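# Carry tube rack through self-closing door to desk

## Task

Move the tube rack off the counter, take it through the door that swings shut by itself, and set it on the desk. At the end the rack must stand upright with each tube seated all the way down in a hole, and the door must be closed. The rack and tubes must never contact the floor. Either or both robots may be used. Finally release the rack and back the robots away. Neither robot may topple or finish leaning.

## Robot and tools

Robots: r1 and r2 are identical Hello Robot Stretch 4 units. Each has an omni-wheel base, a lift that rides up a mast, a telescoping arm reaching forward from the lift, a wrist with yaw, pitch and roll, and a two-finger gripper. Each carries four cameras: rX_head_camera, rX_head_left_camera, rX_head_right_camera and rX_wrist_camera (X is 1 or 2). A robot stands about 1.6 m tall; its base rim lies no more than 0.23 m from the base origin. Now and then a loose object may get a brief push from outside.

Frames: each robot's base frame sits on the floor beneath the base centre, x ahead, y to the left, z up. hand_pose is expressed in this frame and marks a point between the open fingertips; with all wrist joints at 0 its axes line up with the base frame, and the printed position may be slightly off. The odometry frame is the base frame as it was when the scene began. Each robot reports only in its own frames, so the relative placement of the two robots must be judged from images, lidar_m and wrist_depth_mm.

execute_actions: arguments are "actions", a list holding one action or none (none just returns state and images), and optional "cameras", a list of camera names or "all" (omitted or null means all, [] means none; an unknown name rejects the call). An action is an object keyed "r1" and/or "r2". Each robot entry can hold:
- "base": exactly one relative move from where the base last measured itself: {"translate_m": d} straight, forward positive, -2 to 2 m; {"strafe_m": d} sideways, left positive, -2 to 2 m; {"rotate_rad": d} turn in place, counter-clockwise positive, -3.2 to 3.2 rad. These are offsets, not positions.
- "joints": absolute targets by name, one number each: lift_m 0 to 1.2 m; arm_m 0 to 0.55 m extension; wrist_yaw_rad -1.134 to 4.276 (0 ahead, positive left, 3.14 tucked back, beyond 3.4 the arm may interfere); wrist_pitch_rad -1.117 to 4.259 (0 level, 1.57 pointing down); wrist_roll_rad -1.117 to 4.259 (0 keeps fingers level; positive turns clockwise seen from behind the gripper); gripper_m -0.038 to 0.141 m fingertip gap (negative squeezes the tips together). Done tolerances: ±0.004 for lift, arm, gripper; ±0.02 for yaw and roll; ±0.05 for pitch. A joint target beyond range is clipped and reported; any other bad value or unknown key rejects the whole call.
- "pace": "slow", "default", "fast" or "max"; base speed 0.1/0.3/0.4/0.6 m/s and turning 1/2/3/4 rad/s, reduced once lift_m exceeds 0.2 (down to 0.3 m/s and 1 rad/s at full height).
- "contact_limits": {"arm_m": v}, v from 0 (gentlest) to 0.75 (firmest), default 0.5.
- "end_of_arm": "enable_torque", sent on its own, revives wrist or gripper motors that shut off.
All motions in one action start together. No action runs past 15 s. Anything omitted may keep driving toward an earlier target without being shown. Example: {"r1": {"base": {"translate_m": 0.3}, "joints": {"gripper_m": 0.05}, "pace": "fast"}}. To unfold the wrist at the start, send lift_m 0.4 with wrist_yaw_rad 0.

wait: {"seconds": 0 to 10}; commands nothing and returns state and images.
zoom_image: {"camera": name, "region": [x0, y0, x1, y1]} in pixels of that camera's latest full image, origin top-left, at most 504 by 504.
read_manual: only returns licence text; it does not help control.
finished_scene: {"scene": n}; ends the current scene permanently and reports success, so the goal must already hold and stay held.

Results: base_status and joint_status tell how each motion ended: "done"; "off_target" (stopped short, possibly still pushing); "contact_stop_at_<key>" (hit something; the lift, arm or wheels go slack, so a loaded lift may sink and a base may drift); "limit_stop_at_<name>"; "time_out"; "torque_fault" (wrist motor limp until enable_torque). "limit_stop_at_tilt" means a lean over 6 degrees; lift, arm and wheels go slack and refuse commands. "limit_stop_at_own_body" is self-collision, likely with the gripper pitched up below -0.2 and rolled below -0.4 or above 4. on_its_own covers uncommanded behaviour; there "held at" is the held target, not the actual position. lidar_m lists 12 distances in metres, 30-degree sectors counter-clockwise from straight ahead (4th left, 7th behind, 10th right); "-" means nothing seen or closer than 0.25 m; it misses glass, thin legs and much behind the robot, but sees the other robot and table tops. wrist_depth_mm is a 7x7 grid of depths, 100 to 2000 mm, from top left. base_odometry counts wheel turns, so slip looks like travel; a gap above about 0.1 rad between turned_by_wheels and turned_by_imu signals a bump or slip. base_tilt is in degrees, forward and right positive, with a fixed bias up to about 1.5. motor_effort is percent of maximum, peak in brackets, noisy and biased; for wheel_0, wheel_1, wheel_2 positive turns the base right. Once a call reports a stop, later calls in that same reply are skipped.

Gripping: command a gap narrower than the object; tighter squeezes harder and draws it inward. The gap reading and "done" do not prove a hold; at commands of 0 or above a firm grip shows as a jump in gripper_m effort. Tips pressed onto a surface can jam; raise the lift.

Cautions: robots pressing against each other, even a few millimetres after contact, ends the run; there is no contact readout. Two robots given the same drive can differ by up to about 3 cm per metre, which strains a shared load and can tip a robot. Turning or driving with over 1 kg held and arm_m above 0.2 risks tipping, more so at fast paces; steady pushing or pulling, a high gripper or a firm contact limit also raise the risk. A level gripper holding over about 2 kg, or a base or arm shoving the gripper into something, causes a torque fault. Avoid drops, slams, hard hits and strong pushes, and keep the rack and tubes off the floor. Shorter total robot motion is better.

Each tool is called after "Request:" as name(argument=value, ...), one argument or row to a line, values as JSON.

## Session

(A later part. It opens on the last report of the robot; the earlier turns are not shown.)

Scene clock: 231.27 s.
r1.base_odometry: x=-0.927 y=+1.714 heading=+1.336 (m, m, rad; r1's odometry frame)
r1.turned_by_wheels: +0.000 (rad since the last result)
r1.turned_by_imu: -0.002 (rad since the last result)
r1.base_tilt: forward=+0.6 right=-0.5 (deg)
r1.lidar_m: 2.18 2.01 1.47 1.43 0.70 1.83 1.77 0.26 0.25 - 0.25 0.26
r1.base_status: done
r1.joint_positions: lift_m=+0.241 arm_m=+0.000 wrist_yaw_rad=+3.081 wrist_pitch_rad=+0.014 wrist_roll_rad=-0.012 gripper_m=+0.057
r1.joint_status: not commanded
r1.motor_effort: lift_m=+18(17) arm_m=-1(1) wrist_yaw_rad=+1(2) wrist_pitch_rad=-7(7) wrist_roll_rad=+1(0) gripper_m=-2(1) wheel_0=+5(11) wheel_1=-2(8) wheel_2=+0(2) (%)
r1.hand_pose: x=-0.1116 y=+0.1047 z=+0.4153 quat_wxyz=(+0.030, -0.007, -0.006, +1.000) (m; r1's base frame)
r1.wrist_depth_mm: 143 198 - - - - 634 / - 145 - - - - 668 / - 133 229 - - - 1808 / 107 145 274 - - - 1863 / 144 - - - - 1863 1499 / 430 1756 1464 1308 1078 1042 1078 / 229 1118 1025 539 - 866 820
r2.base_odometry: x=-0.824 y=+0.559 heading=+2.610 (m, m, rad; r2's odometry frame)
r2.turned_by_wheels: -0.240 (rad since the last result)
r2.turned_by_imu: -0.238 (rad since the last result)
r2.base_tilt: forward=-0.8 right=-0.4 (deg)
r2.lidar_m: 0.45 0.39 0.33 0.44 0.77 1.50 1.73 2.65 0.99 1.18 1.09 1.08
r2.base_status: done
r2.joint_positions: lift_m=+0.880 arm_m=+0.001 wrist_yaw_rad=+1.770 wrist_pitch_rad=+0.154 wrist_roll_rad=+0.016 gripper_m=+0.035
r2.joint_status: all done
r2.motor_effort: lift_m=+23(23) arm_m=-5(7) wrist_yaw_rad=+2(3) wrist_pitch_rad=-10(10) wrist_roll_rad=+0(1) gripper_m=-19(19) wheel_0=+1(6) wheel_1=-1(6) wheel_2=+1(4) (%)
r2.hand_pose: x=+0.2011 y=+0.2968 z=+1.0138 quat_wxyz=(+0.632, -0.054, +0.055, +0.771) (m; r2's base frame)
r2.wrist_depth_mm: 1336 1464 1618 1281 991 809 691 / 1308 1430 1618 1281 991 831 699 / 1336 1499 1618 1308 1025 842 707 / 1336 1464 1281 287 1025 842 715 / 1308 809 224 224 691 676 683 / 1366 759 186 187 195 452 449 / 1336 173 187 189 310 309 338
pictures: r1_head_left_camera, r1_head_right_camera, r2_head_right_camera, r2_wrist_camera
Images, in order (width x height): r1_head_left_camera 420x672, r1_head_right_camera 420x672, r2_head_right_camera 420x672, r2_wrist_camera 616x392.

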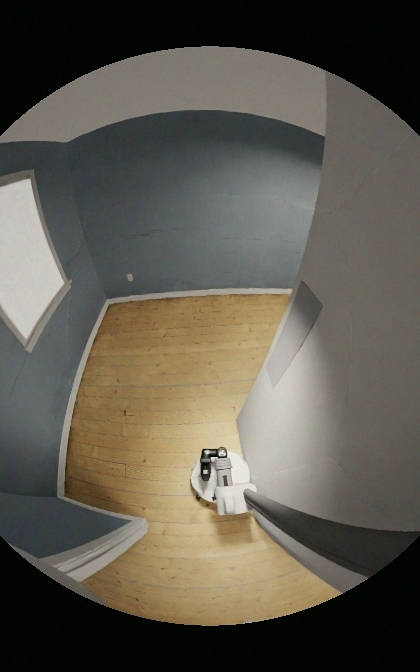

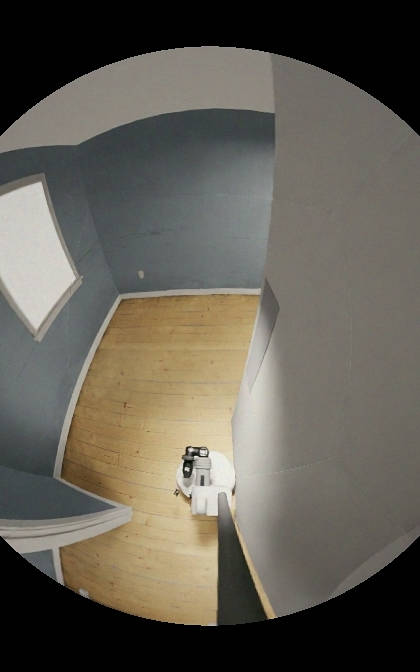

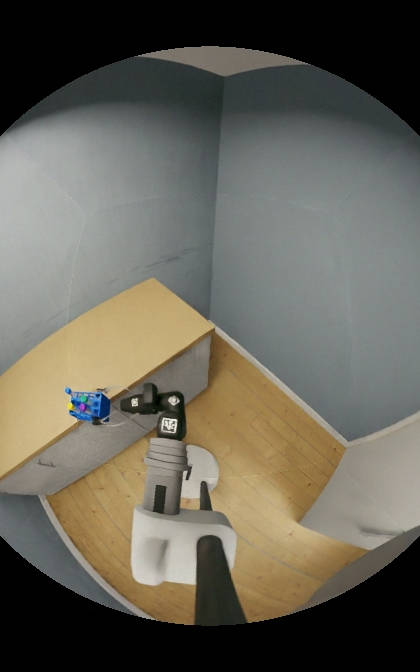

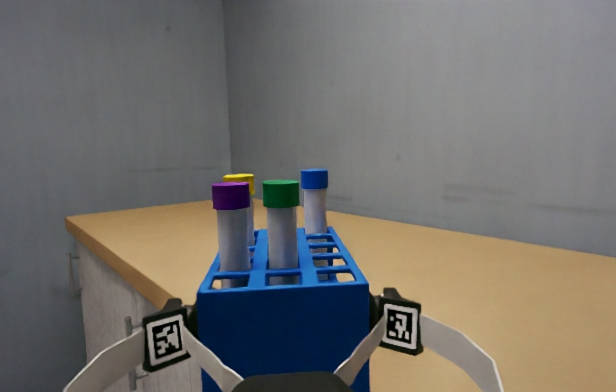

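Request:
execute_actions(
  actions=[],
)

Scene clock: 247.90 s.
r1.base_odometry: x=-0.927 y=+1.714 heading=+1.336 (m, m, rad; r1's odometry frame)
r1.turned_by_wheels: +0.000 (rad since the last result)
r1.turned_by_imu: -0.003 (rad since the last result)
r1.base_tilt: forward=+0.6 right=-0.4 (deg)
r1.lidar_m: 2.17 2.01 1.51 1.42 0.69 1.83 1.80 0.30 0.25 - 0.25 0.27
r1.base_status: done
r1.joint_positions: lift_m=+0.241 arm_m=+0.000 wrist_yaw_rad=+3.081 wrist_pitch_rad=+0.014 wrist_roll_rad=-0.012 gripper_m=+0.057
r1.joint_status: not commanded
r1.motor_effort: lift_m=+18(17) arm_m=-1(1) wrist_yaw_rad=+1(2) wrist_pitch_rad=-7(7) wrist_roll_rad=+0(0) gripper_m=-1(1) wheel_0=+5(11) wheel_1=-2(8) wheel_2=+0(2) (%)
r1.hand_pose: x=-0.1116 y=+0.1047 z=+0.4153 quat_wxyz=(+0.030, -0.007, -0.006, +1.000) (m; r1's base frame)
r1.wrist_depth_mm: 143 198 - - - - 634 / - 145 - - - - 654 / - 134 229 - - - 1808 / 107 146 274 - - - 1921 / 144 - - - - 1921 1537 / 427 1921 1464 1308 1118 1060 1098 / 228 1098 1008 544 - 866 820
r2.base_odometry: x=-0.824 y=+0.559 heading=+2.610 (m, m, rad; r2's odometry frame)
r2.turned_by_wheels: +0.000 (rad since the last result)
r2.turned_by_imu: +0.001 (rad since the last result)
r2.base_tilt: forward=-0.8 right=-0.5 (deg)
r2.lidar_m: 0.46 0.38 0.32 0.47 0.77 1.48 1.75 2.67 1.00 1.15 1.09 1.09
r2.base_status: done
r2.joint_positions: lift_m=+0.880 arm_m=+0.001 wrist_yaw_rad=+1.770 wrist_pitch_rad=+0.154 wrist_roll_rad=+0.016 gripper_m=+0.035
r2.joint_status: all done
r2.motor_effort: lift_m=+23(23) arm_m=-5(7) wrist_yaw_rad=+0(3) wrist_pitch_rad=-10(10) wrist_roll_rad=+0(1) gripper_m=-18(19) wheel_0=+1(6) wheel_1=-1(6) wheel_2=+1(4) (%)
r2.hand_pose: x=+0.2011 y=+0.2968 z=+1.0138 quat_wxyz=(+0.632, -0.054, +0.055, +0.771) (m; r2's base frame)
r2.wrist_depth_mm: 1308 1464 1618 1255 976 820 691 / 1336 1499 1618 1281 991 842 707 / 1308 1464 1708 1281 1008 842 715 / 1366 1464 1229 286 1025 842 723 / 1308 820 225 225 691 661 683 / 1366 759 186 187 195 452 445 / 1366 174 187 189 310 307 338
pictures: r1_head_camera, r1_head_left_camera, r1_head_right_camera, r1_wrist_camera, r2_head_camera, r2_head_left_camera, r2_head_right_camera, r2_wrist_camera
Images, in order (width x height): r1_head_camera 420x560, r1_head_left_camera 420x672, r1_head_right_camera 420x672, r1_wrist_camera 616x392, r2_head_camera 420x560, r2_head_left_camera 420x672, r2_head_right_camera 420x672, r2_wrist_camera 616x392.

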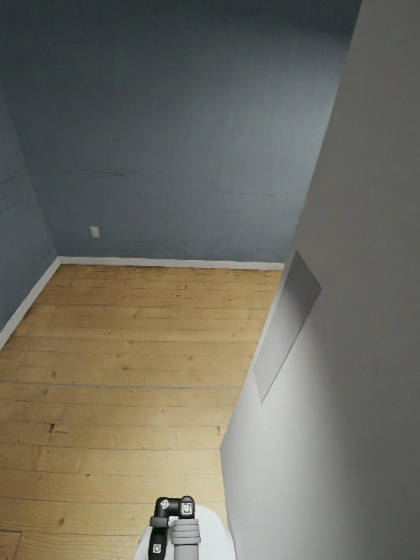

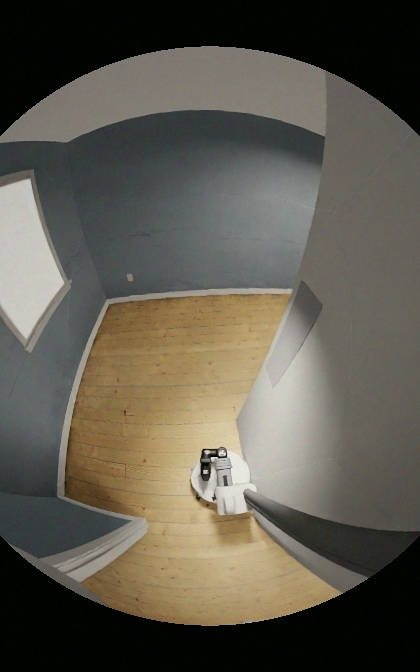

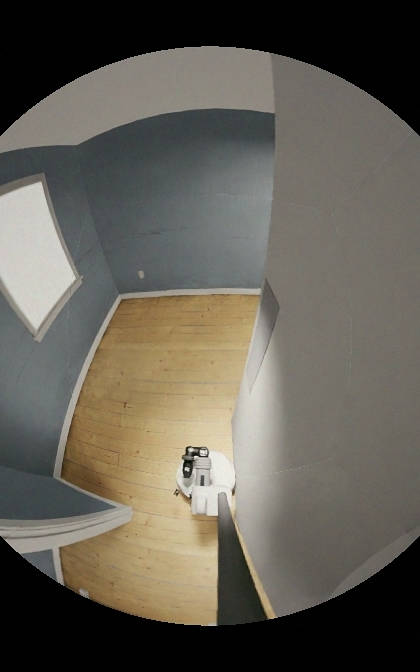

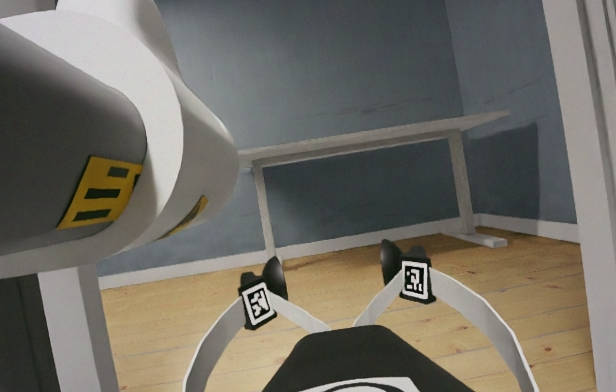

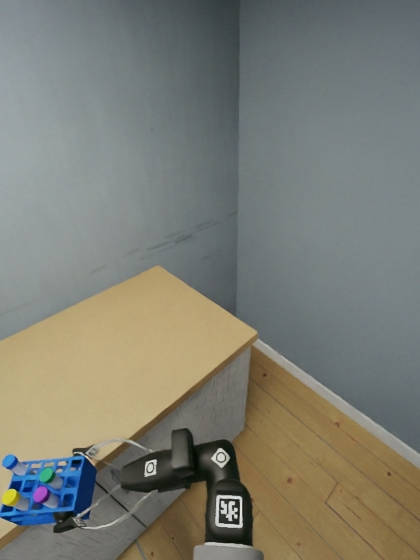

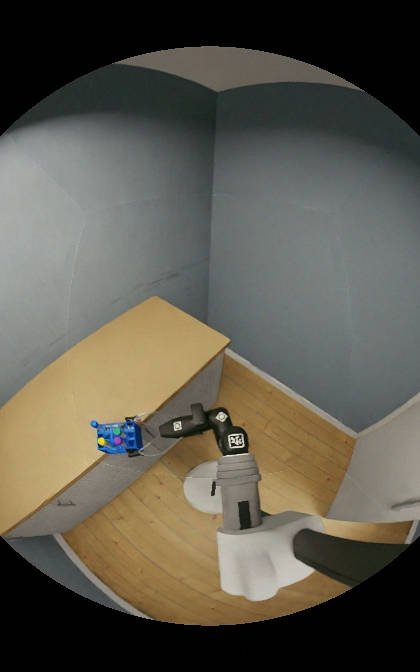

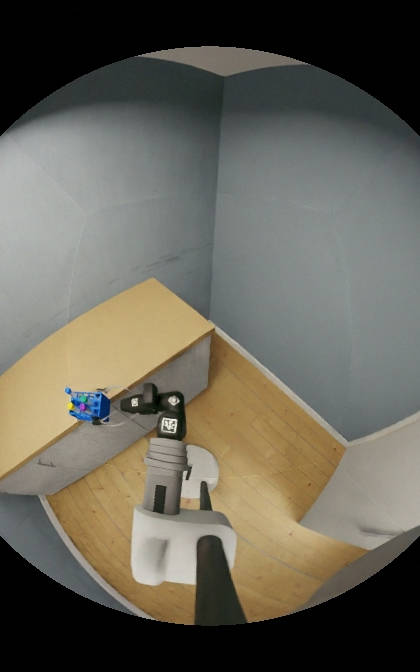

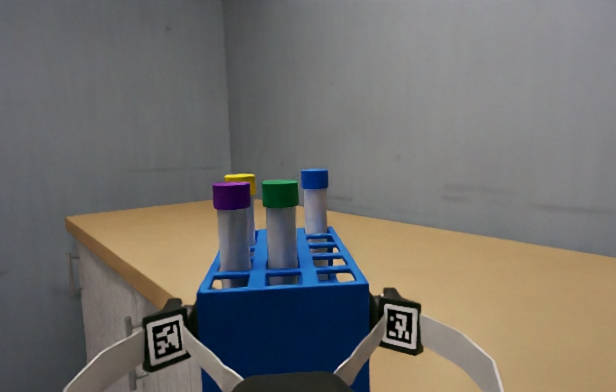

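Request:
execute_actions(
  actions=[
    {"r1": {"base": {"translate_m": 0.5}}, "r2": {"base": {"translate_m": -1.35}, "pace": "fast"}},
  ],
  cameras=["r1_head_right_camera", "r2_head_camera", "r2_head_right_camera", "r2_wrist_camera"],
)

Scene clock: 276.87 s.
r1.base_odometry: x=-0.811 y=+2.200 heading=+1.336 (m, m, rad; r1's odometry frame)
r1.turned_by_wheels: +0.000 (rad since the last result)
r1.turned_by_imu: -0.004 (rad since the last result)
r1.base_tilt: forward=+0.5 right=-0.5 (deg)
r1.lidar_m: 0.98 1.77 1.47 1.43 1.26 1.05 0.86 0.25 0.25 1.64 1.68 1.01
r1.base_status: done
r1.joint_positions: lift_m=+0.241 arm_m=+0.000 wrist_yaw_rad=+3.081 wrist_pitch_rad=+0.014 wrist_roll_rad=-0.012 gripper_m=+0.057
r1.joint_status: not commanded
r1.motor_effort: lift_m=+17(18) arm_m=-1(1) wrist_yaw_rad=+1(2) wrist_pitch_rad=-7(7) wrist_roll_rad=+0(1) gripper_m=-2(3) wheel_0=+1(9) wheel_1=-1(2) wheel_2=+0(12) (%)
r1.hand_pose: x=-0.1116 y=+0.1047 z=+0.4153 quat_wxyz=(+0.030, -0.007, -0.006, +1.000) (m; r1's base frame)
r1.wrist_depth_mm: 143 198 - - - 1060 1042 / - 145 - - - 1025 1060 / - 133 229 - - 1042 1060 / 107 145 274 - - 1060 1042 / 144 564 - - - 1060 1060 / 415 634 931 1308 1098 1078 1060 / 229 603 931 544 - 854 798
r2.base_odometry: x=+0.339 y=-0.126 heading=+2.610 (m, m, rad; r2's odometry frame)
r2.turned_by_wheels: +0.000 (rad since the last result)
r2.turned_by_imu: +0.004 (rad since the last result)
r2.base_tilt: forward=-0.9 right=-0.3 (deg)
r2.lidar_m: 1.56 1.30 0.31 0.63 0.52 0.53 0.65 1.10 1.72 2.01 0.98 1.26
r2.base_status: done
r2.joint_positions: lift_m=+0.880 arm_m=+0.001 wrist_yaw_rad=+1.770 wrist_pitch_rad=+0.154 wrist_roll_rad=+0.016 gripper_m=+0.035
r2.joint_status: not commanded
r2.motor_effort: lift_m=+23(23) arm_m=-5(5) wrist_yaw_rad=+0(0) wrist_pitch_rad=-9(10) wrist_roll_rad=+0(0) gripper_m=-19(19) wheel_0=-2(8) wheel_1=+0(7) wheel_2=-3(13) (%)
r2.hand_pose: x=+0.2011 y=+0.2968 z=+1.0139 quat_wxyz=(+0.632, -0.054, +0.055, +0.771) (m; r2's base frame)
r2.wrist_depth_mm: 535 609 691 831 976 1205 1464 / 544 615 707 820 1008 1281 1464 / 549 615 707 831 1025 1255 1499 / 554 627 691 289 1025 1308 1499 / 564 634 225 225 1042 1336 960 / 569 627 186 188 195 1366 976 / 564 174 187 189 1078 1255 1008
pictures: r1_head_right_camera, r2_head_camera, r2_head_right_camera, r2_wrist_camera
Images, in order (width x height): r1_head_right_camera 420x672, r2_head_camera 420x560, r2_head_right_camera 420x672, r2_wrist_camera 616x392.

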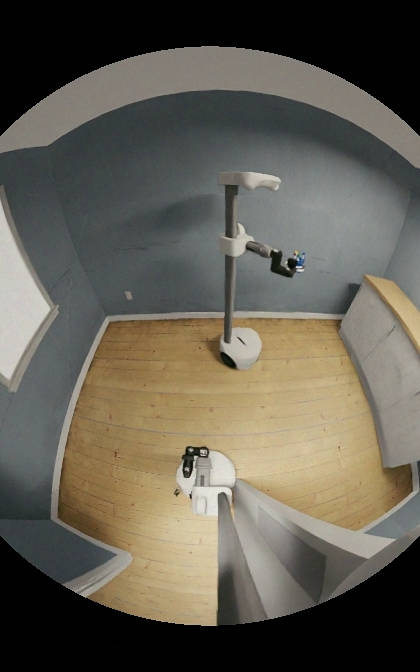

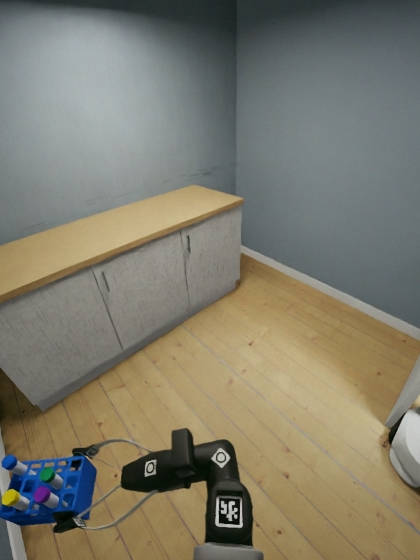

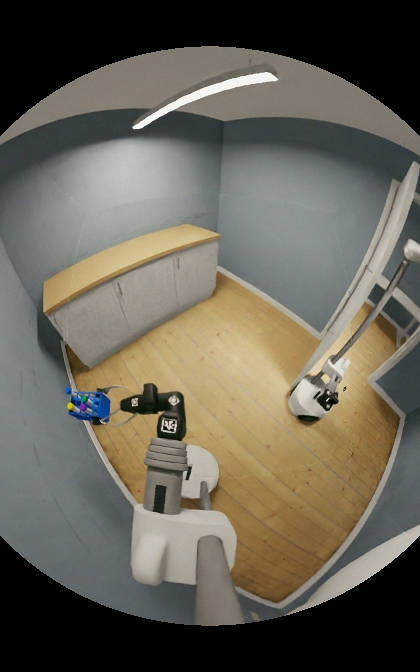

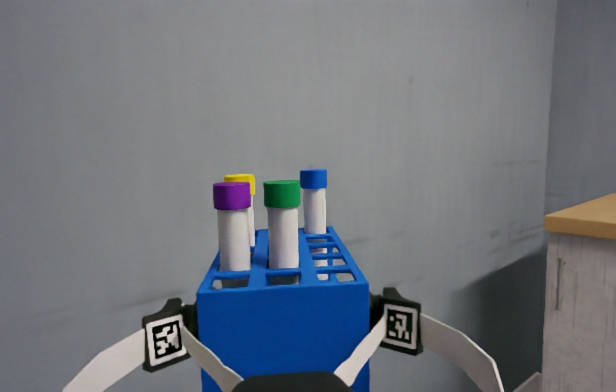

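Request:
execute_actions(
  actions=[
    {"r2": {"base": {"strafe_m": -1.55}, "joints": {"wrist_yaw_rad": -0.785}, "pace": "fast"}},
  ],
  cameras=["r1_head_left_camera", "r2_head_camera", "r2_head_left_camera", "r2_wrist_camera"],
)

Scene clock: 318.07 s.
r1.base_odometry: x=-0.811 y=+2.200 heading=+1.336 (m, m, rad; r1's odometry frame)
r1.turned_by_wheels: +0.000 (rad since the last result)
r1.turned_by_imu: -0.006 (rad since the last result)
r1.base_tilt: forward=+0.7 right=-0.4 (deg)
r1.lidar_m: 1.69 1.78 0.63 0.57 0.72 1.06 0.82 0.27 0.25 1.64 1.70 1.76
r1.base_status: not commanded
r1.joint_positions: lift_m=+0.241 arm_m=+0.000 wrist_yaw_rad=+3.081 wrist_pitch_rad=+0.014 wrist_roll_rad=-0.012 gripper_m=+0.057
r1.joint_status: not commanded
r1.motor_effort: lift_m=+18(17) arm_m=-1(1) wrist_yaw_rad=+1(2) wrist_pitch_rad=-7(7) wrist_roll_rad=-1(0) gripper_m=-1(1) wheel_0=+1(1) wheel_1=-1(1) wheel_2=+0(0) (%)
r1.hand_pose: x=-0.1116 y=+0.1047 z=+0.4153 quat_wxyz=(+0.030, -0.007, -0.006, +1.000) (m; r1's base frame)
r1.wrist_depth_mm: 143 198 - - - 1060 1078 / - 145 - - - 1060 1060 / - 133 229 - - 1060 1060 / 107 145 276 - - 1042 1042 / 145 554 - - - 1060 1060 / 415 627 931 1308 1118 1025 1060 / 229 609 946 535 - 854 809
r2.base_odometry: x=+1.126 y=+1.210 heading=+2.609 (m, m, rad; r2's odometry frame)
r2.turned_by_wheels: +0.000 (rad since the last result)
r2.turned_by_imu: +0.003 (rad since the last result)
r2.base_tilt: forward=-0.9 right=-0.4 (deg)
r2.lidar_m: 1.15 0.58 0.61 1.91 1.64 1.33 0.68 0.64 0.64 0.76 0.44 0.38
r2.base_status: done
r2.joint_positions: lift_m=+0.880 arm_m=+0.001 wrist_yaw_rad=-0.785 wrist_pitch_rad=+0.154 wrist_roll_rad=+0.016 gripper_m=+0.035
r2.joint_status: all done
r2.motor_effort: lift_m=+22(23) arm_m=-5(5) wrist_yaw_rad=+0(8) wrist_pitch_rad=-11(10) wrist_roll_rad=+0(1) gripper_m=-19(19) wheel_0=-2(10) wheel_1=+1(8) wheel_2=+0(2) (%)
r2.hand_pose: x=+0.3117 y=-0.2633 z=+1.0139 quat_wxyz=(+0.921, +0.037, +0.068, -0.382) (m; r2's base frame)
r2.wrist_depth_mm: - - 732 741 750 768 768 / - - 750 759 759 788 798 / - - 750 759 778 788 798 / - - 750 289 798 809 831 / - - 225 242 809 820 842 / - - 186 187 195 842 854 / - 173 187 190 854 866 878
pictures: r1_head_left_camera, r2_head_camera, r2_head_left_camera, r2_wrist_camera
Images, in order (width x height): r1_head_left_camera 420x672, r2_head_camera 420x560, r2_head_left_camera 420x672, r2_wrist_camera 616x392.

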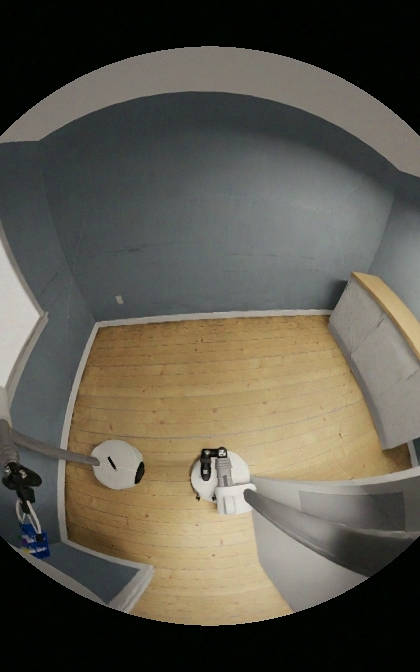

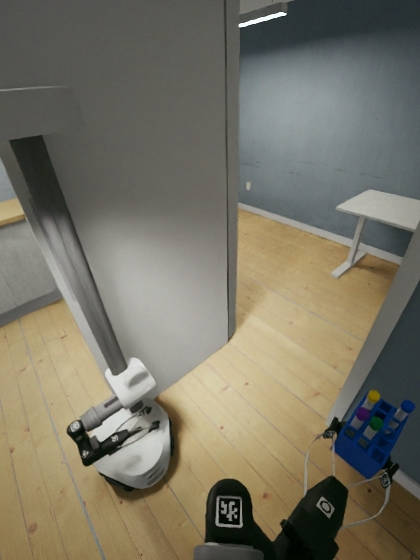

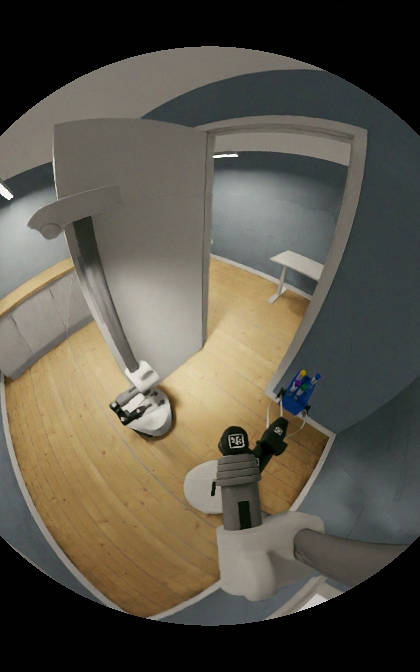

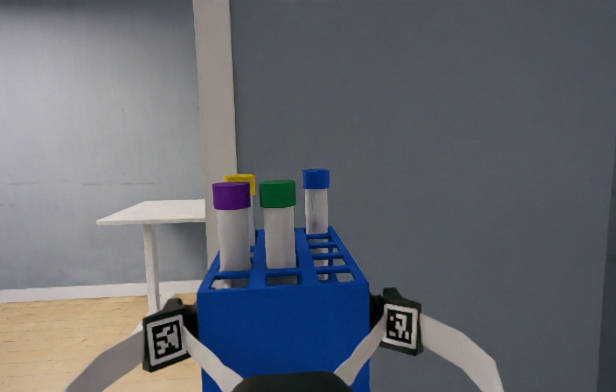

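Request:
execute_actions(
  actions=[
    {"r1": {"base": {"strafe_m": -0.04}, "pace": "slow"}, "r2": {"base": {"translate_m": 0.45}}},
  ],
  cameras=["r1_head_left_camera", "r2_head_camera", "r2_head_left_camera", "r2_wrist_camera"],
)

Scene clock: 341.00 s.
r1.base_odometry: x=-0.772 y=+2.191 heading=+1.336 (m, m, rad; r1's odometry frame)
r1.turned_by_wheels: +0.000 (rad since the last result)
r1.turned_by_imu: -0.005 (rad since the last result)
r1.base_tilt: forward=+0.6 right=-0.4 (deg)
r1.lidar_m: 1.69 1.76 1.53 0.35 0.35 0.47 0.73 0.28 0.25 1.58 1.64 1.77
r1.base_status: done
r1.joint_positions: lift_m=+0.241 arm_m=+0.000 wrist_yaw_rad=+3.081 wrist_pitch_rad=+0.014 wrist_roll_rad=-0.012 gripper_m=+0.057
r1.joint_status: not commanded
r1.motor_effort: lift_m=+18(18) arm_m=-1(1) wrist_yaw_rad=+1(2) wrist_pitch_rad=-7(7) wrist_roll_rad=+1(1) gripper_m=-1(2) wheel_0=+4(8) wheel_1=-5(5) wheel_2=+1(2) (%)
r1.hand_pose: x=-0.1116 y=+0.1047 z=+0.4153 quat_wxyz=(+0.030, -0.007, -0.006, +1.000) (m; r1's base frame)
r1.wrist_depth_mm: 143 198 - - - 1042 1042 / - 145 - - - 1025 1042 / - 133 228 - - 1042 1078 / 107 145 276 - - 1098 1060 / 144 525 - - - 1098 1098 / 399 585 842 1336 1078 1060 1042 / 229 569 931 539 - 854 449
r2.base_odometry: x=+0.738 y=+1.438 heading=+2.610 (m, m, rad; r2's odometry frame)
r2.turned_by_wheels: +0.000 (rad since the last result)
r2.turned_by_imu: +0.000 (rad since the last result)
r2.base_tilt: forward=-0.8 right=-0.3 (deg)
r2.lidar_m: 0.81 0.68 0.35 0.36 1.96 1.94 1.08 0.97 0.97 0.75 0.44 0.41
r2.base_status: done
r2.joint_positions: lift_m=+0.880 arm_m=+0.001 wrist_yaw_rad=-0.785 wrist_pitch_rad=+0.154 wrist_roll_rad=+0.016 gripper_m=+0.035
r2.joint_status: not commanded
r2.motor_effort: lift_m=+22(22) arm_m=-5(5) wrist_yaw_rad=+0(1) wrist_pitch_rad=-10(10) wrist_roll_rad=+0(0) gripper_m=-20(20) wheel_0=+1(6) wheel_1=+2(5) wheel_2=+2(8) (%)
r2.hand_pose: x=+0.3117 y=-0.2633 z=+1.0139 quat_wxyz=(+0.921, +0.037, +0.068, -0.382) (m; r2's base frame)
r2.wrist_depth_mm: - - - - 508 455 462 / - - - - 517 462 469 / - - - - 521 473 480 / - - - 289 521 484 492 / - - 224 224 539 492 496 / - - 185 187 195 500 508 / - 174 187 189 496 504 521
pictures: r1_head_left_camera, r2_head_camera, r2_head_left_camera, r2_wrist_camera
Images, in order (width x height): r1_head_left_camera 420x672, r2_head_camera 420x560, r2_head_left_camera 420x672, r2_wrist_camera 616x392.

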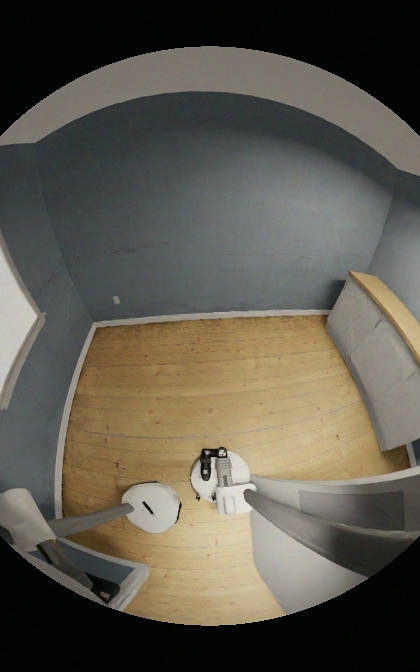

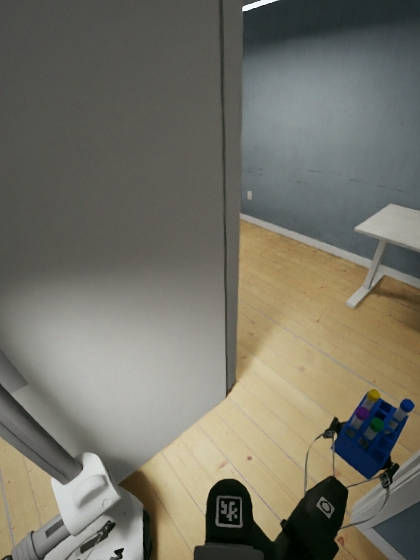

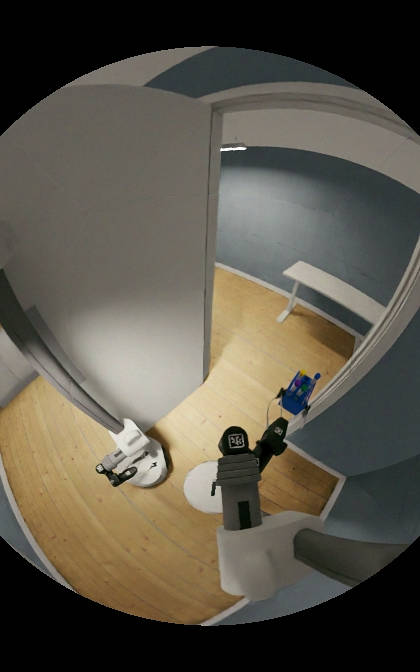

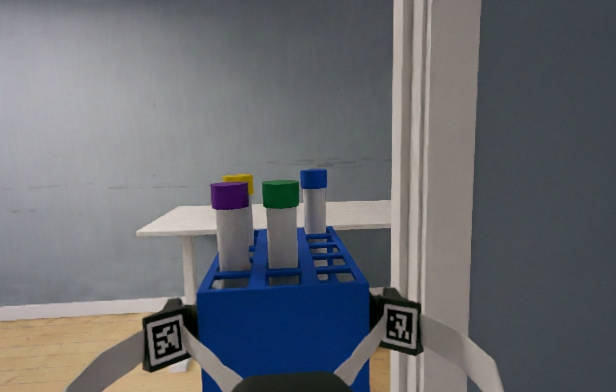

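Request:
execute_actions(
  actions=[
    {"r2": {"base": {"translate_m": 0.33}}},
  ],
  cameras=["r2_head_camera", "r2_head_left_camera", "r2_wrist_camera"],
)

Request:
execute_actions(
  actions=[
    {"r2": {"base": {"rotate_rad": -0.785}, "joints": {"wrist_yaw_rad": 0.0}, "pace": "slow"}},
  ],
  cameras=["r2_head_camera", "r2_head_left_camera", "r2_head_right_camera", "r2_wrist_camera"],
)

Scene clock: 349.00 s.
r1.base_odometry: x=-0.772 y=+2.191 heading=+1.336 (m, m, rad; r1's odometry frame)
r1.turned_by_wheels: +0.000 (rad since the last result)
r1.turned_by_imu: -0.003 (rad since the last result)
r1.base_tilt: forward=+0.6 right=-0.5 (deg)
r1.lidar_m: 1.69 1.75 1.51 1.45 0.39 0.33 0.41 0.26 0.25 1.56 1.67 1.79
r1.base_status: not commanded
r1.joint_positions: lift_m=+0.241 arm_m=+0.000 wrist_yaw_rad=+3.081 wrist_pitch_rad=+0.014 wrist_roll_rad=-0.012 gripper_m=+0.057
r1.joint_status: not commanded
r1.motor_effort: lift_m=+18(18) arm_m=-1(1) wrist_yaw_rad=+1(1) wrist_pitch_rad=-7(7) wrist_roll_rad=+1(0) gripper_m=-1(2) wheel_0=+4(4) wheel_1=-5(5) wheel_2=+0(0) (%)
r1.hand_pose: x=-0.1116 y=+0.1047 z=+0.4153 quat_wxyz=(+0.030, -0.007, -0.006, +1.000) (m; r1's base frame)
r1.wrist_depth_mm: 143 198 - - - 597 1060 / - 145 - - - 615 1042 / - 133 229 - - 609 1060 / 107 145 277 - - 603 1060 / 144 525 - - - 621 1060 / 399 585 831 1308 603 580 1060 / 229 569 931 544 - 473 469
r2.base_odometry: x=+0.453 y=+1.605 heading=+2.610 (m, m, rad; r2's odometry frame)
r2.turned_by_wheels: +0.000 (rad since the last result)
r2.turned_by_imu: +0.000 (rad since the last result)
r2.base_tilt: forward=-0.9 right=-0.3 (deg)
r2.lidar_m: 0.52 0.43 0.43 0.31 0.32 2.18 1.37 1.21 0.86 0.55 0.45 0.41
r2.base_status: done
r2.joint_positions: lift_m=+0.880 arm_m=+0.001 wrist_yaw_rad=-0.785 wrist_pitch_rad=+0.154 wrist_roll_rad=+0.016 gripper_m=+0.035
r2.joint_status: not commanded
r2.motor_effort: lift_m=+22(22) arm_m=-5(5) wrist_yaw_rad=+0(0) wrist_pitch_rad=-10(9) wrist_roll_rad=+0(1) gripper_m=-19(18) wheel_0=+1(5) wheel_1=+1(4) wheel_2=+0(8) (%)
r2.hand_pose: x=+0.3117 y=-0.2633 z=+1.0139 quat_wxyz=(+0.921, +0.037, +0.068, -0.382) (m; r2's base frame)
r2.wrist_depth_mm: - - - - - - 1661 / - - - - - - 1618 / - - - - - - 1576 / - - - 290 - - 1661 / - - 226 241 - - 1661 / - - 186 188 195 - 1708 / - 173 187 190 1756 1756 1661
pictures: r2_head_camera, r2_head_left_camera, r2_wrist_camera
Images, in order (width x height): r2_head_camera 420x560, r2_head_left_camera 420x672, r2_wrist_camera 616x392.

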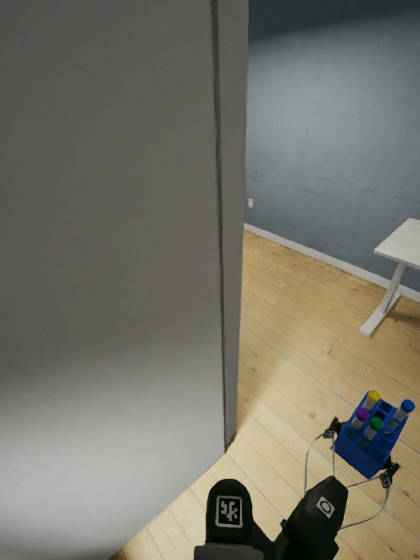

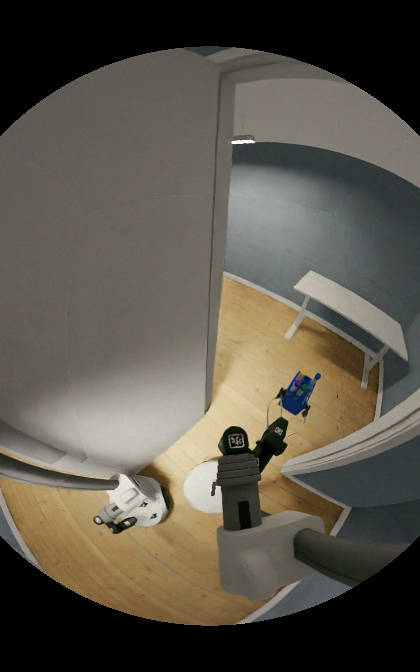

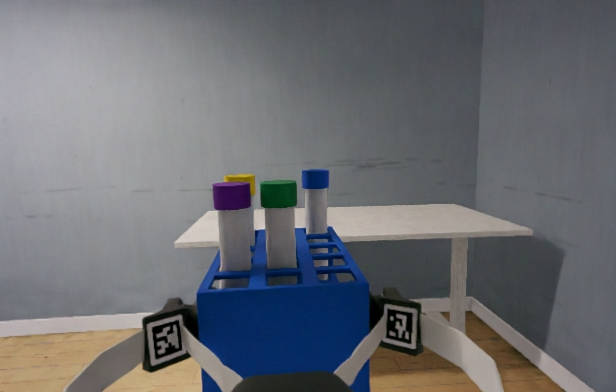

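Scene clock: 351.07 s.
r1.base_odometry: x=-0.772 y=+2.191 heading=+1.336 (m, m, rad; r1's odometry frame)
r1.turned_by_wheels: +0.000 (rad since the last result)
r1.turned_by_imu: -0.001 (rad since the last result)
r1.base_tilt: forward=+0.6 right=-0.5 (deg)
r1.lidar_m: 1.68 1.76 1.51 1.46 0.35 0.33 0.34 0.25 0.25 1.59 1.66 1.77
r1.base_status: not commanded
r1.joint_positions: lift_m=+0.241 arm_m=+0.000 wrist_yaw_rad=+3.081 wrist_pitch_rad=+0.014 wrist_roll_rad=-0.012 gripper_m=+0.057
r1.joint_status: not commanded
r1.motor_effort: lift_m=+18(17) arm_m=-1(1) wrist_yaw_rad=+1(1) wrist_pitch_rad=-7(7) wrist_roll_rad=+0(0) gripper_m=-2(3) wheel_0=+4(4) wheel_1=-5(5) wheel_2=+0(0) (%)
r1.hand_pose: x=-0.1116 y=+0.1047 z=+0.4153 quat_wxyz=(+0.030, -0.007, -0.006, +1.000) (m; r1's base frame)
r1.wrist_depth_mm: 143 198 - - - 517 1042 / - 145 - - - 539 1060 / - 133 229 - - 530 1060 / 107 145 276 - - 521 1060 / 144 521 - - - 1078 1042 / 399 585 820 1336 597 484 1008 / 229 564 946 539 - 469 466
r2.base_odometry: x=+0.453 y=+1.605 heading=+1.826 (m, m, rad; r2's odometry frame)
r2.turned_by_wheels: -0.784 (rad since the last result)
r2.turned_by_imu: -0.780 (rad since the last result)
r2.base_tilt: forward=-0.9 right=-0.4 (deg)
r2.lidar_m: 0.45 0.71 0.46 0.44 0.37 0.33 0.42 1.68 1.25 1.19 0.56 0.54
r2.base_status: done
r2.joint_positions: lift_m=+0.880 arm_m=+0.001 wrist_yaw_rad=+0.000 wrist_pitch_rad=+0.154 wrist_roll_rad=+0.016 gripper_m=+0.035
r2.joint_status: all done
r2.motor_effort: lift_m=+22(22) arm_m=-5(5) wrist_yaw_rad=+2(7) wrist_pitch_rad=-10(10) wrist_roll_rad=+0(2) gripper_m=-21(19) wheel_0=+2(6) wheel_1=+4(6) wheel_2=+3(6) (%)
r2.hand_pose: x=+0.4568 y=-0.0875 z=+1.0139 quat_wxyz=(+0.997, +0.008, +0.077, -0.001) (m; r2's base frame)
r2.wrist_depth_mm: - - - - - - 1499 / - - - - - - 1499 / - - - - - - 1499 / - - - 287 - - 1464 / - - 249 224 - 1983 1537 / - - 186 188 195 - 1537 / - 174 187 189 1708 1708 1537
pictures: r2_head_camera, r2_head_left_camera, r2_head_right_camera, r2_wrist_camera
Images, in order (width x height): r2_head_camera 420x560, r2_head_left_camera 420x672, r2_head_right_camera 420x672, r2_wrist_camera 616x392.

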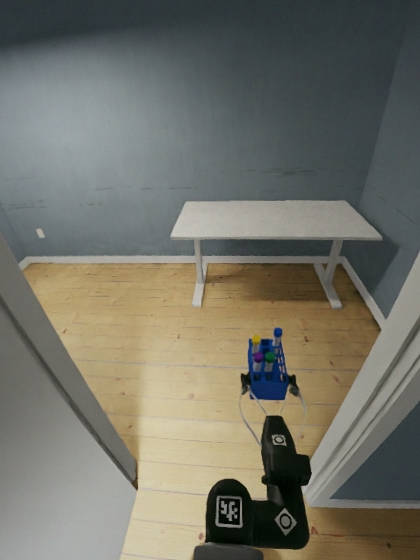

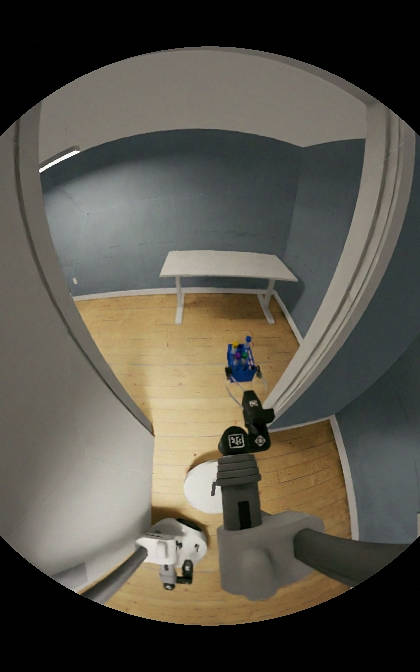

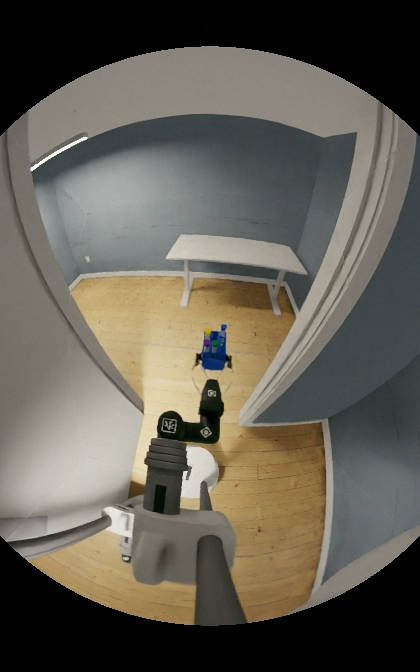

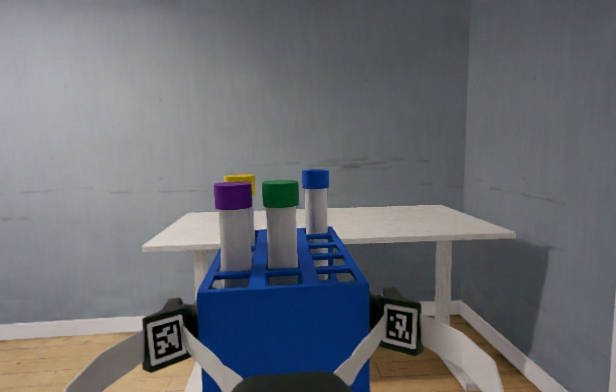

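Request:
execute_actions(
  actions=[
    {"r1": {"base": {"strafe_m": 0.06}, "pace": "slow"}, "r2": {"base": {"translate_m": 1.3}, "joints": {"lift_m": 0.74}, "pace": "fast"}},
  ],
  cameras=["r1_head_right_camera", "r2_head_camera", "r2_head_left_camera", "r2_wrist_camera"],
)

Scene clock: 402.60 s.
r1.base_odometry: x=-0.830 y=+2.205 heading=+1.336 (m, m, rad; r1's odometry frame)
r1.turned_by_wheels: +0.000 (rad since the last result)
r1.turned_by_imu: -0.006 (rad since the last result)
r1.base_tilt: forward=+0.6 right=-0.4 (deg)
r1.lidar_m: 1.69 1.76 1.43 1.39 1.28 1.06 1.55 0.27 0.25 1.66 1.73 1.76
r1.base_status: done
r1.joint_positions: lift_m=+0.241 arm_m=+0.000 wrist_yaw_rad=+3.081 wrist_pitch_rad=+0.014 wrist_roll_rad=-0.012 gripper_m=+0.057
r1.joint_status: not commanded
r1.motor_effort: lift_m=+17(17) arm_m=-1(1) wrist_yaw_rad=+1(1) wrist_pitch_rad=-7(7) wrist_roll_rad=+0(0) gripper_m=-3(3) wheel_0=+0(6) wheel_1=+0(7) wheel_2=+0(2) (%)
r1.hand_pose: x=-0.1116 y=+0.1047 z=+0.4153 quat_wxyz=(+0.030, -0.007, -0.006, +1.000) (m; r1's base frame)
r1.wrist_depth_mm: 143 198 - - - 1025 1060 / - 145 - - - 1060 1042 / - 133 229 - - 1060 1060 / 107 145 276 - - 1042 1060 / 144 580 - 1756 1756 1060 1060 / 427 654 976 1308 1098 1060 1025 / 229 634 976 544 - 866 820
r2.base_odometry: x=+0.125 y=+2.863 heading=+1.826 (m, m, rad; r2's odometry frame)
r2.turned_by_wheels: +0.000 (rad since the last result)
r2.turned_by_imu: -0.002 (rad since the last result)
r2.base_tilt: forward=-0.8 right=-0.4 (deg)
r2.lidar_m: 0.46 0.47 1.79 2.53 1.07 0.88 1.57 0.83 1.08 1.20 0.68 0.49
r2.base_status: done
r2.joint_positions: lift_m=+0.740 arm_m=+0.001 wrist_yaw_rad=+0.000 wrist_pitch_rad=+0.154 wrist_roll_rad=+0.016 gripper_m=+0.035
r2.joint_status: all done
r2.motor_effort: lift_m=+18(22) arm_m=-5(5) wrist_yaw_rad=+0(1) wrist_pitch_rad=-11(11) wrist_roll_rad=+0(0) gripper_m=-18(20) wheel_0=+1(7) wheel_1=+2(7) wheel_2=-1(10) (%)
r2.hand_pose: x=+0.4568 y=-0.0874 z=+0.8742 quat_wxyz=(+0.997, +0.008, +0.077, -0.001) (m; r2's base frame)
r2.wrist_depth_mm: 917 946 976 991 991 1008 1025 / 931 946 960 976 991 1008 1042 / 946 960 991 1008 1025 1042 1060 / 976 1008 1008 286 1025 1060 1078 / 976 891 247 226 866 842 842 / 603 591 186 187 195 564 559 / 445 174 187 189 389 389 421
pictures: r1_head_right_camera, r2_head_camera, r2_head_left_camera, r2_wrist_camera
Images, in order (width x height): r1_head_right_camera 420x672, r2_head_camera 420x560, r2_head_left_camera 420x672, r2_wrist_camera 616x392.

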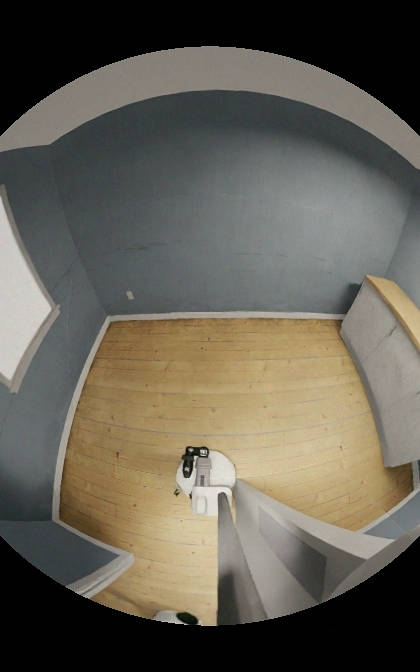

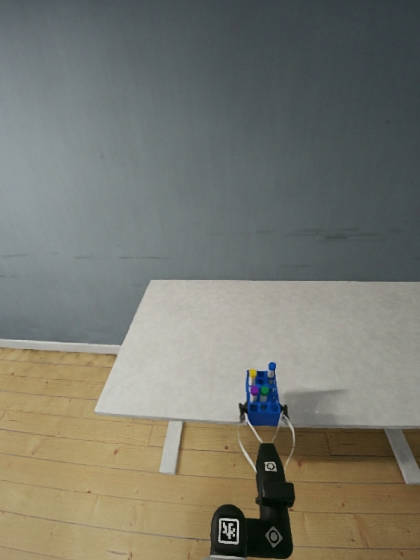

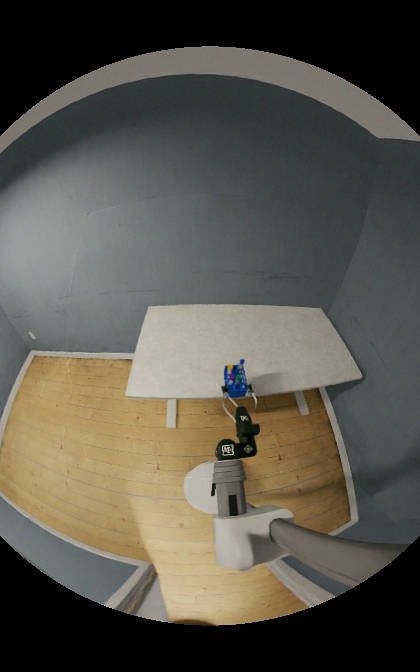

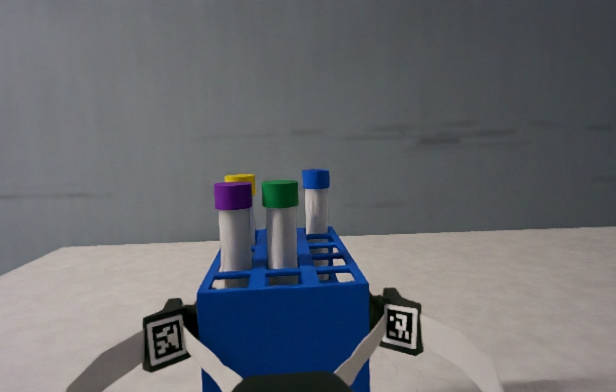

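Request:
execute_actions(
  actions=[
    {"r1": {"base": {"translate_m": -0.5}}, "r2": {"joints": {"lift_m": 0.66, "arm_m": 0.25}}},
  ],
  cameras=["r1_head_right_camera", "r2_head_camera", "r2_wrist_camera"],
)

Scene clock: 415.17 s.
r1.base_odometry: x=-0.947 y=+1.718 heading=+1.336 (m, m, rad; r1's odometry frame)
r1.turned_by_wheels: +0.000 (rad since the last result)
r1.turned_by_imu: -0.004 (rad since the last result)
r1.base_tilt: forward=+0.6 right=-0.3 (deg)
r1.lidar_m: 2.20 1.99 1.46 1.40 0.70 1.14 1.06 0.31 0.25 - 0.25 0.25
r1.base_status: done
r1.joint_positions: lift_m=+0.241 arm_m=+0.000 wrist_yaw_rad=+3.081 wrist_pitch_rad=+0.014 wrist_roll_rad=-0.012 gripper_m=+0.057
r1.joint_status: not commanded
r1.motor_effort: lift_m=+17(18) arm_m=-1(1) wrist_yaw_rad=+1(1) wrist_pitch_rad=-7(7) wrist_roll_rad=+0(1) gripper_m=-2(3) wheel_0=+2(6) wheel_1=-2(7) wheel_2=+0(10) (%)
r1.hand_pose: x=-0.1116 y=+0.1047 z=+0.4153 quat_wxyz=(+0.030, -0.007, -0.006, +1.000) (m; r1's base frame)
r1.wrist_depth_mm: 144 198 - - - - 597 / - 145 - 1756 - - 627 / - 133 229 - - - 654 / 106 145 273 - - - 1808 / 144 - - - 1229 1983 1430 / 455 - 1464 1205 1098 1060 1042 / 229 1182 1008 539 - 866 798
r2.base_odometry: x=+0.125 y=+2.863 heading=+1.826 (m, m, rad; r2's odometry frame)
r2.turned_by_wheels: +0.000 (rad since the last result)
r2.turned_by_imu: +0.001 (rad since the last result)
r2.base_tilt: forward=-0.8 right=-0.4 (deg)
r2.lidar_m: 0.46 0.50 1.81 2.52 1.04 0.89 1.06 0.82 1.07 1.19 0.68 0.50
r2.base_status: not commanded
r2.joint_positions: lift_m=+0.660 arm_m=+0.249 wrist_yaw_rad=+0.000 wrist_pitch_rad=+0.154 wrist_roll_rad=+0.016 gripper_m=+0.035
r2.joint_status: all done
r2.motor_effort: lift_m=+18(21) arm_m=+5(6) wrist_yaw_rad=-1(0) wrist_pitch_rad=-11(10) wrist_roll_rad=+1(1) gripper_m=-19(20) wheel_0=+1(1) wheel_1=+2(2) wheel_2=+0(0) (%)
r2.hand_pose: x=+0.7051 y=-0.0874 z=+0.7942 quat_wxyz=(+0.997, +0.008, +0.077, -0.001) (m; r2's base frame)
r2.wrist_depth_mm: 707 715 732 741 750 759 778 / 715 723 741 750 759 778 788 / 723 732 750 759 778 798 809 / 741 750 750 287 798 798 820 / 615 597 224 224 569 564 554 / 397 394 186 188 195 373 370 / 296 174 187 189 258 257 282
pictures: r1_head_right_camera, r2_head_camera, r2_wrist_camera
Images, in order (width x height): r1_head_right_camera 420x672, r2_head_camera 420x560, r2_wrist_camera 616x392.

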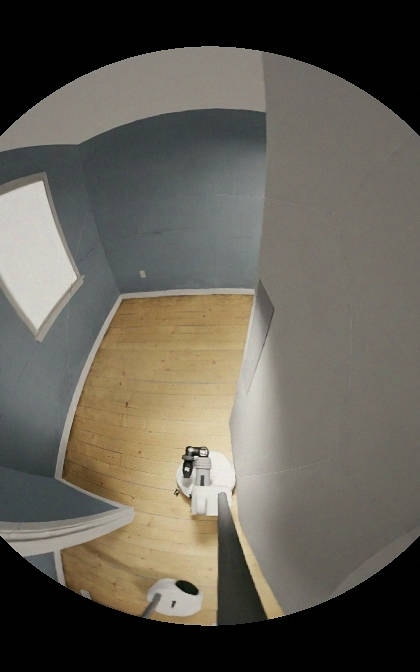

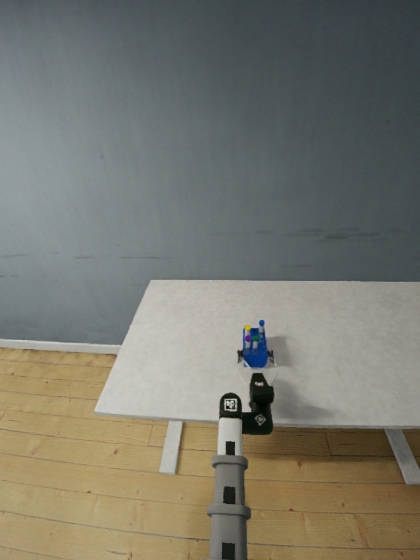

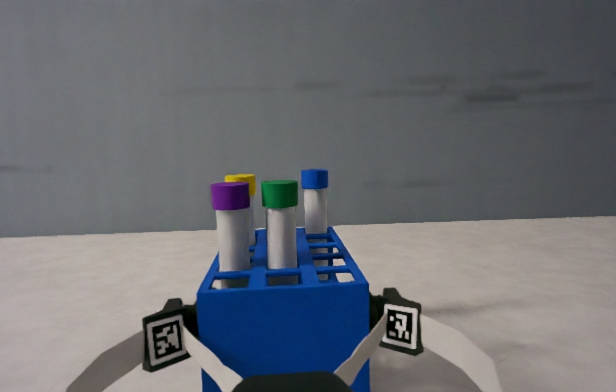

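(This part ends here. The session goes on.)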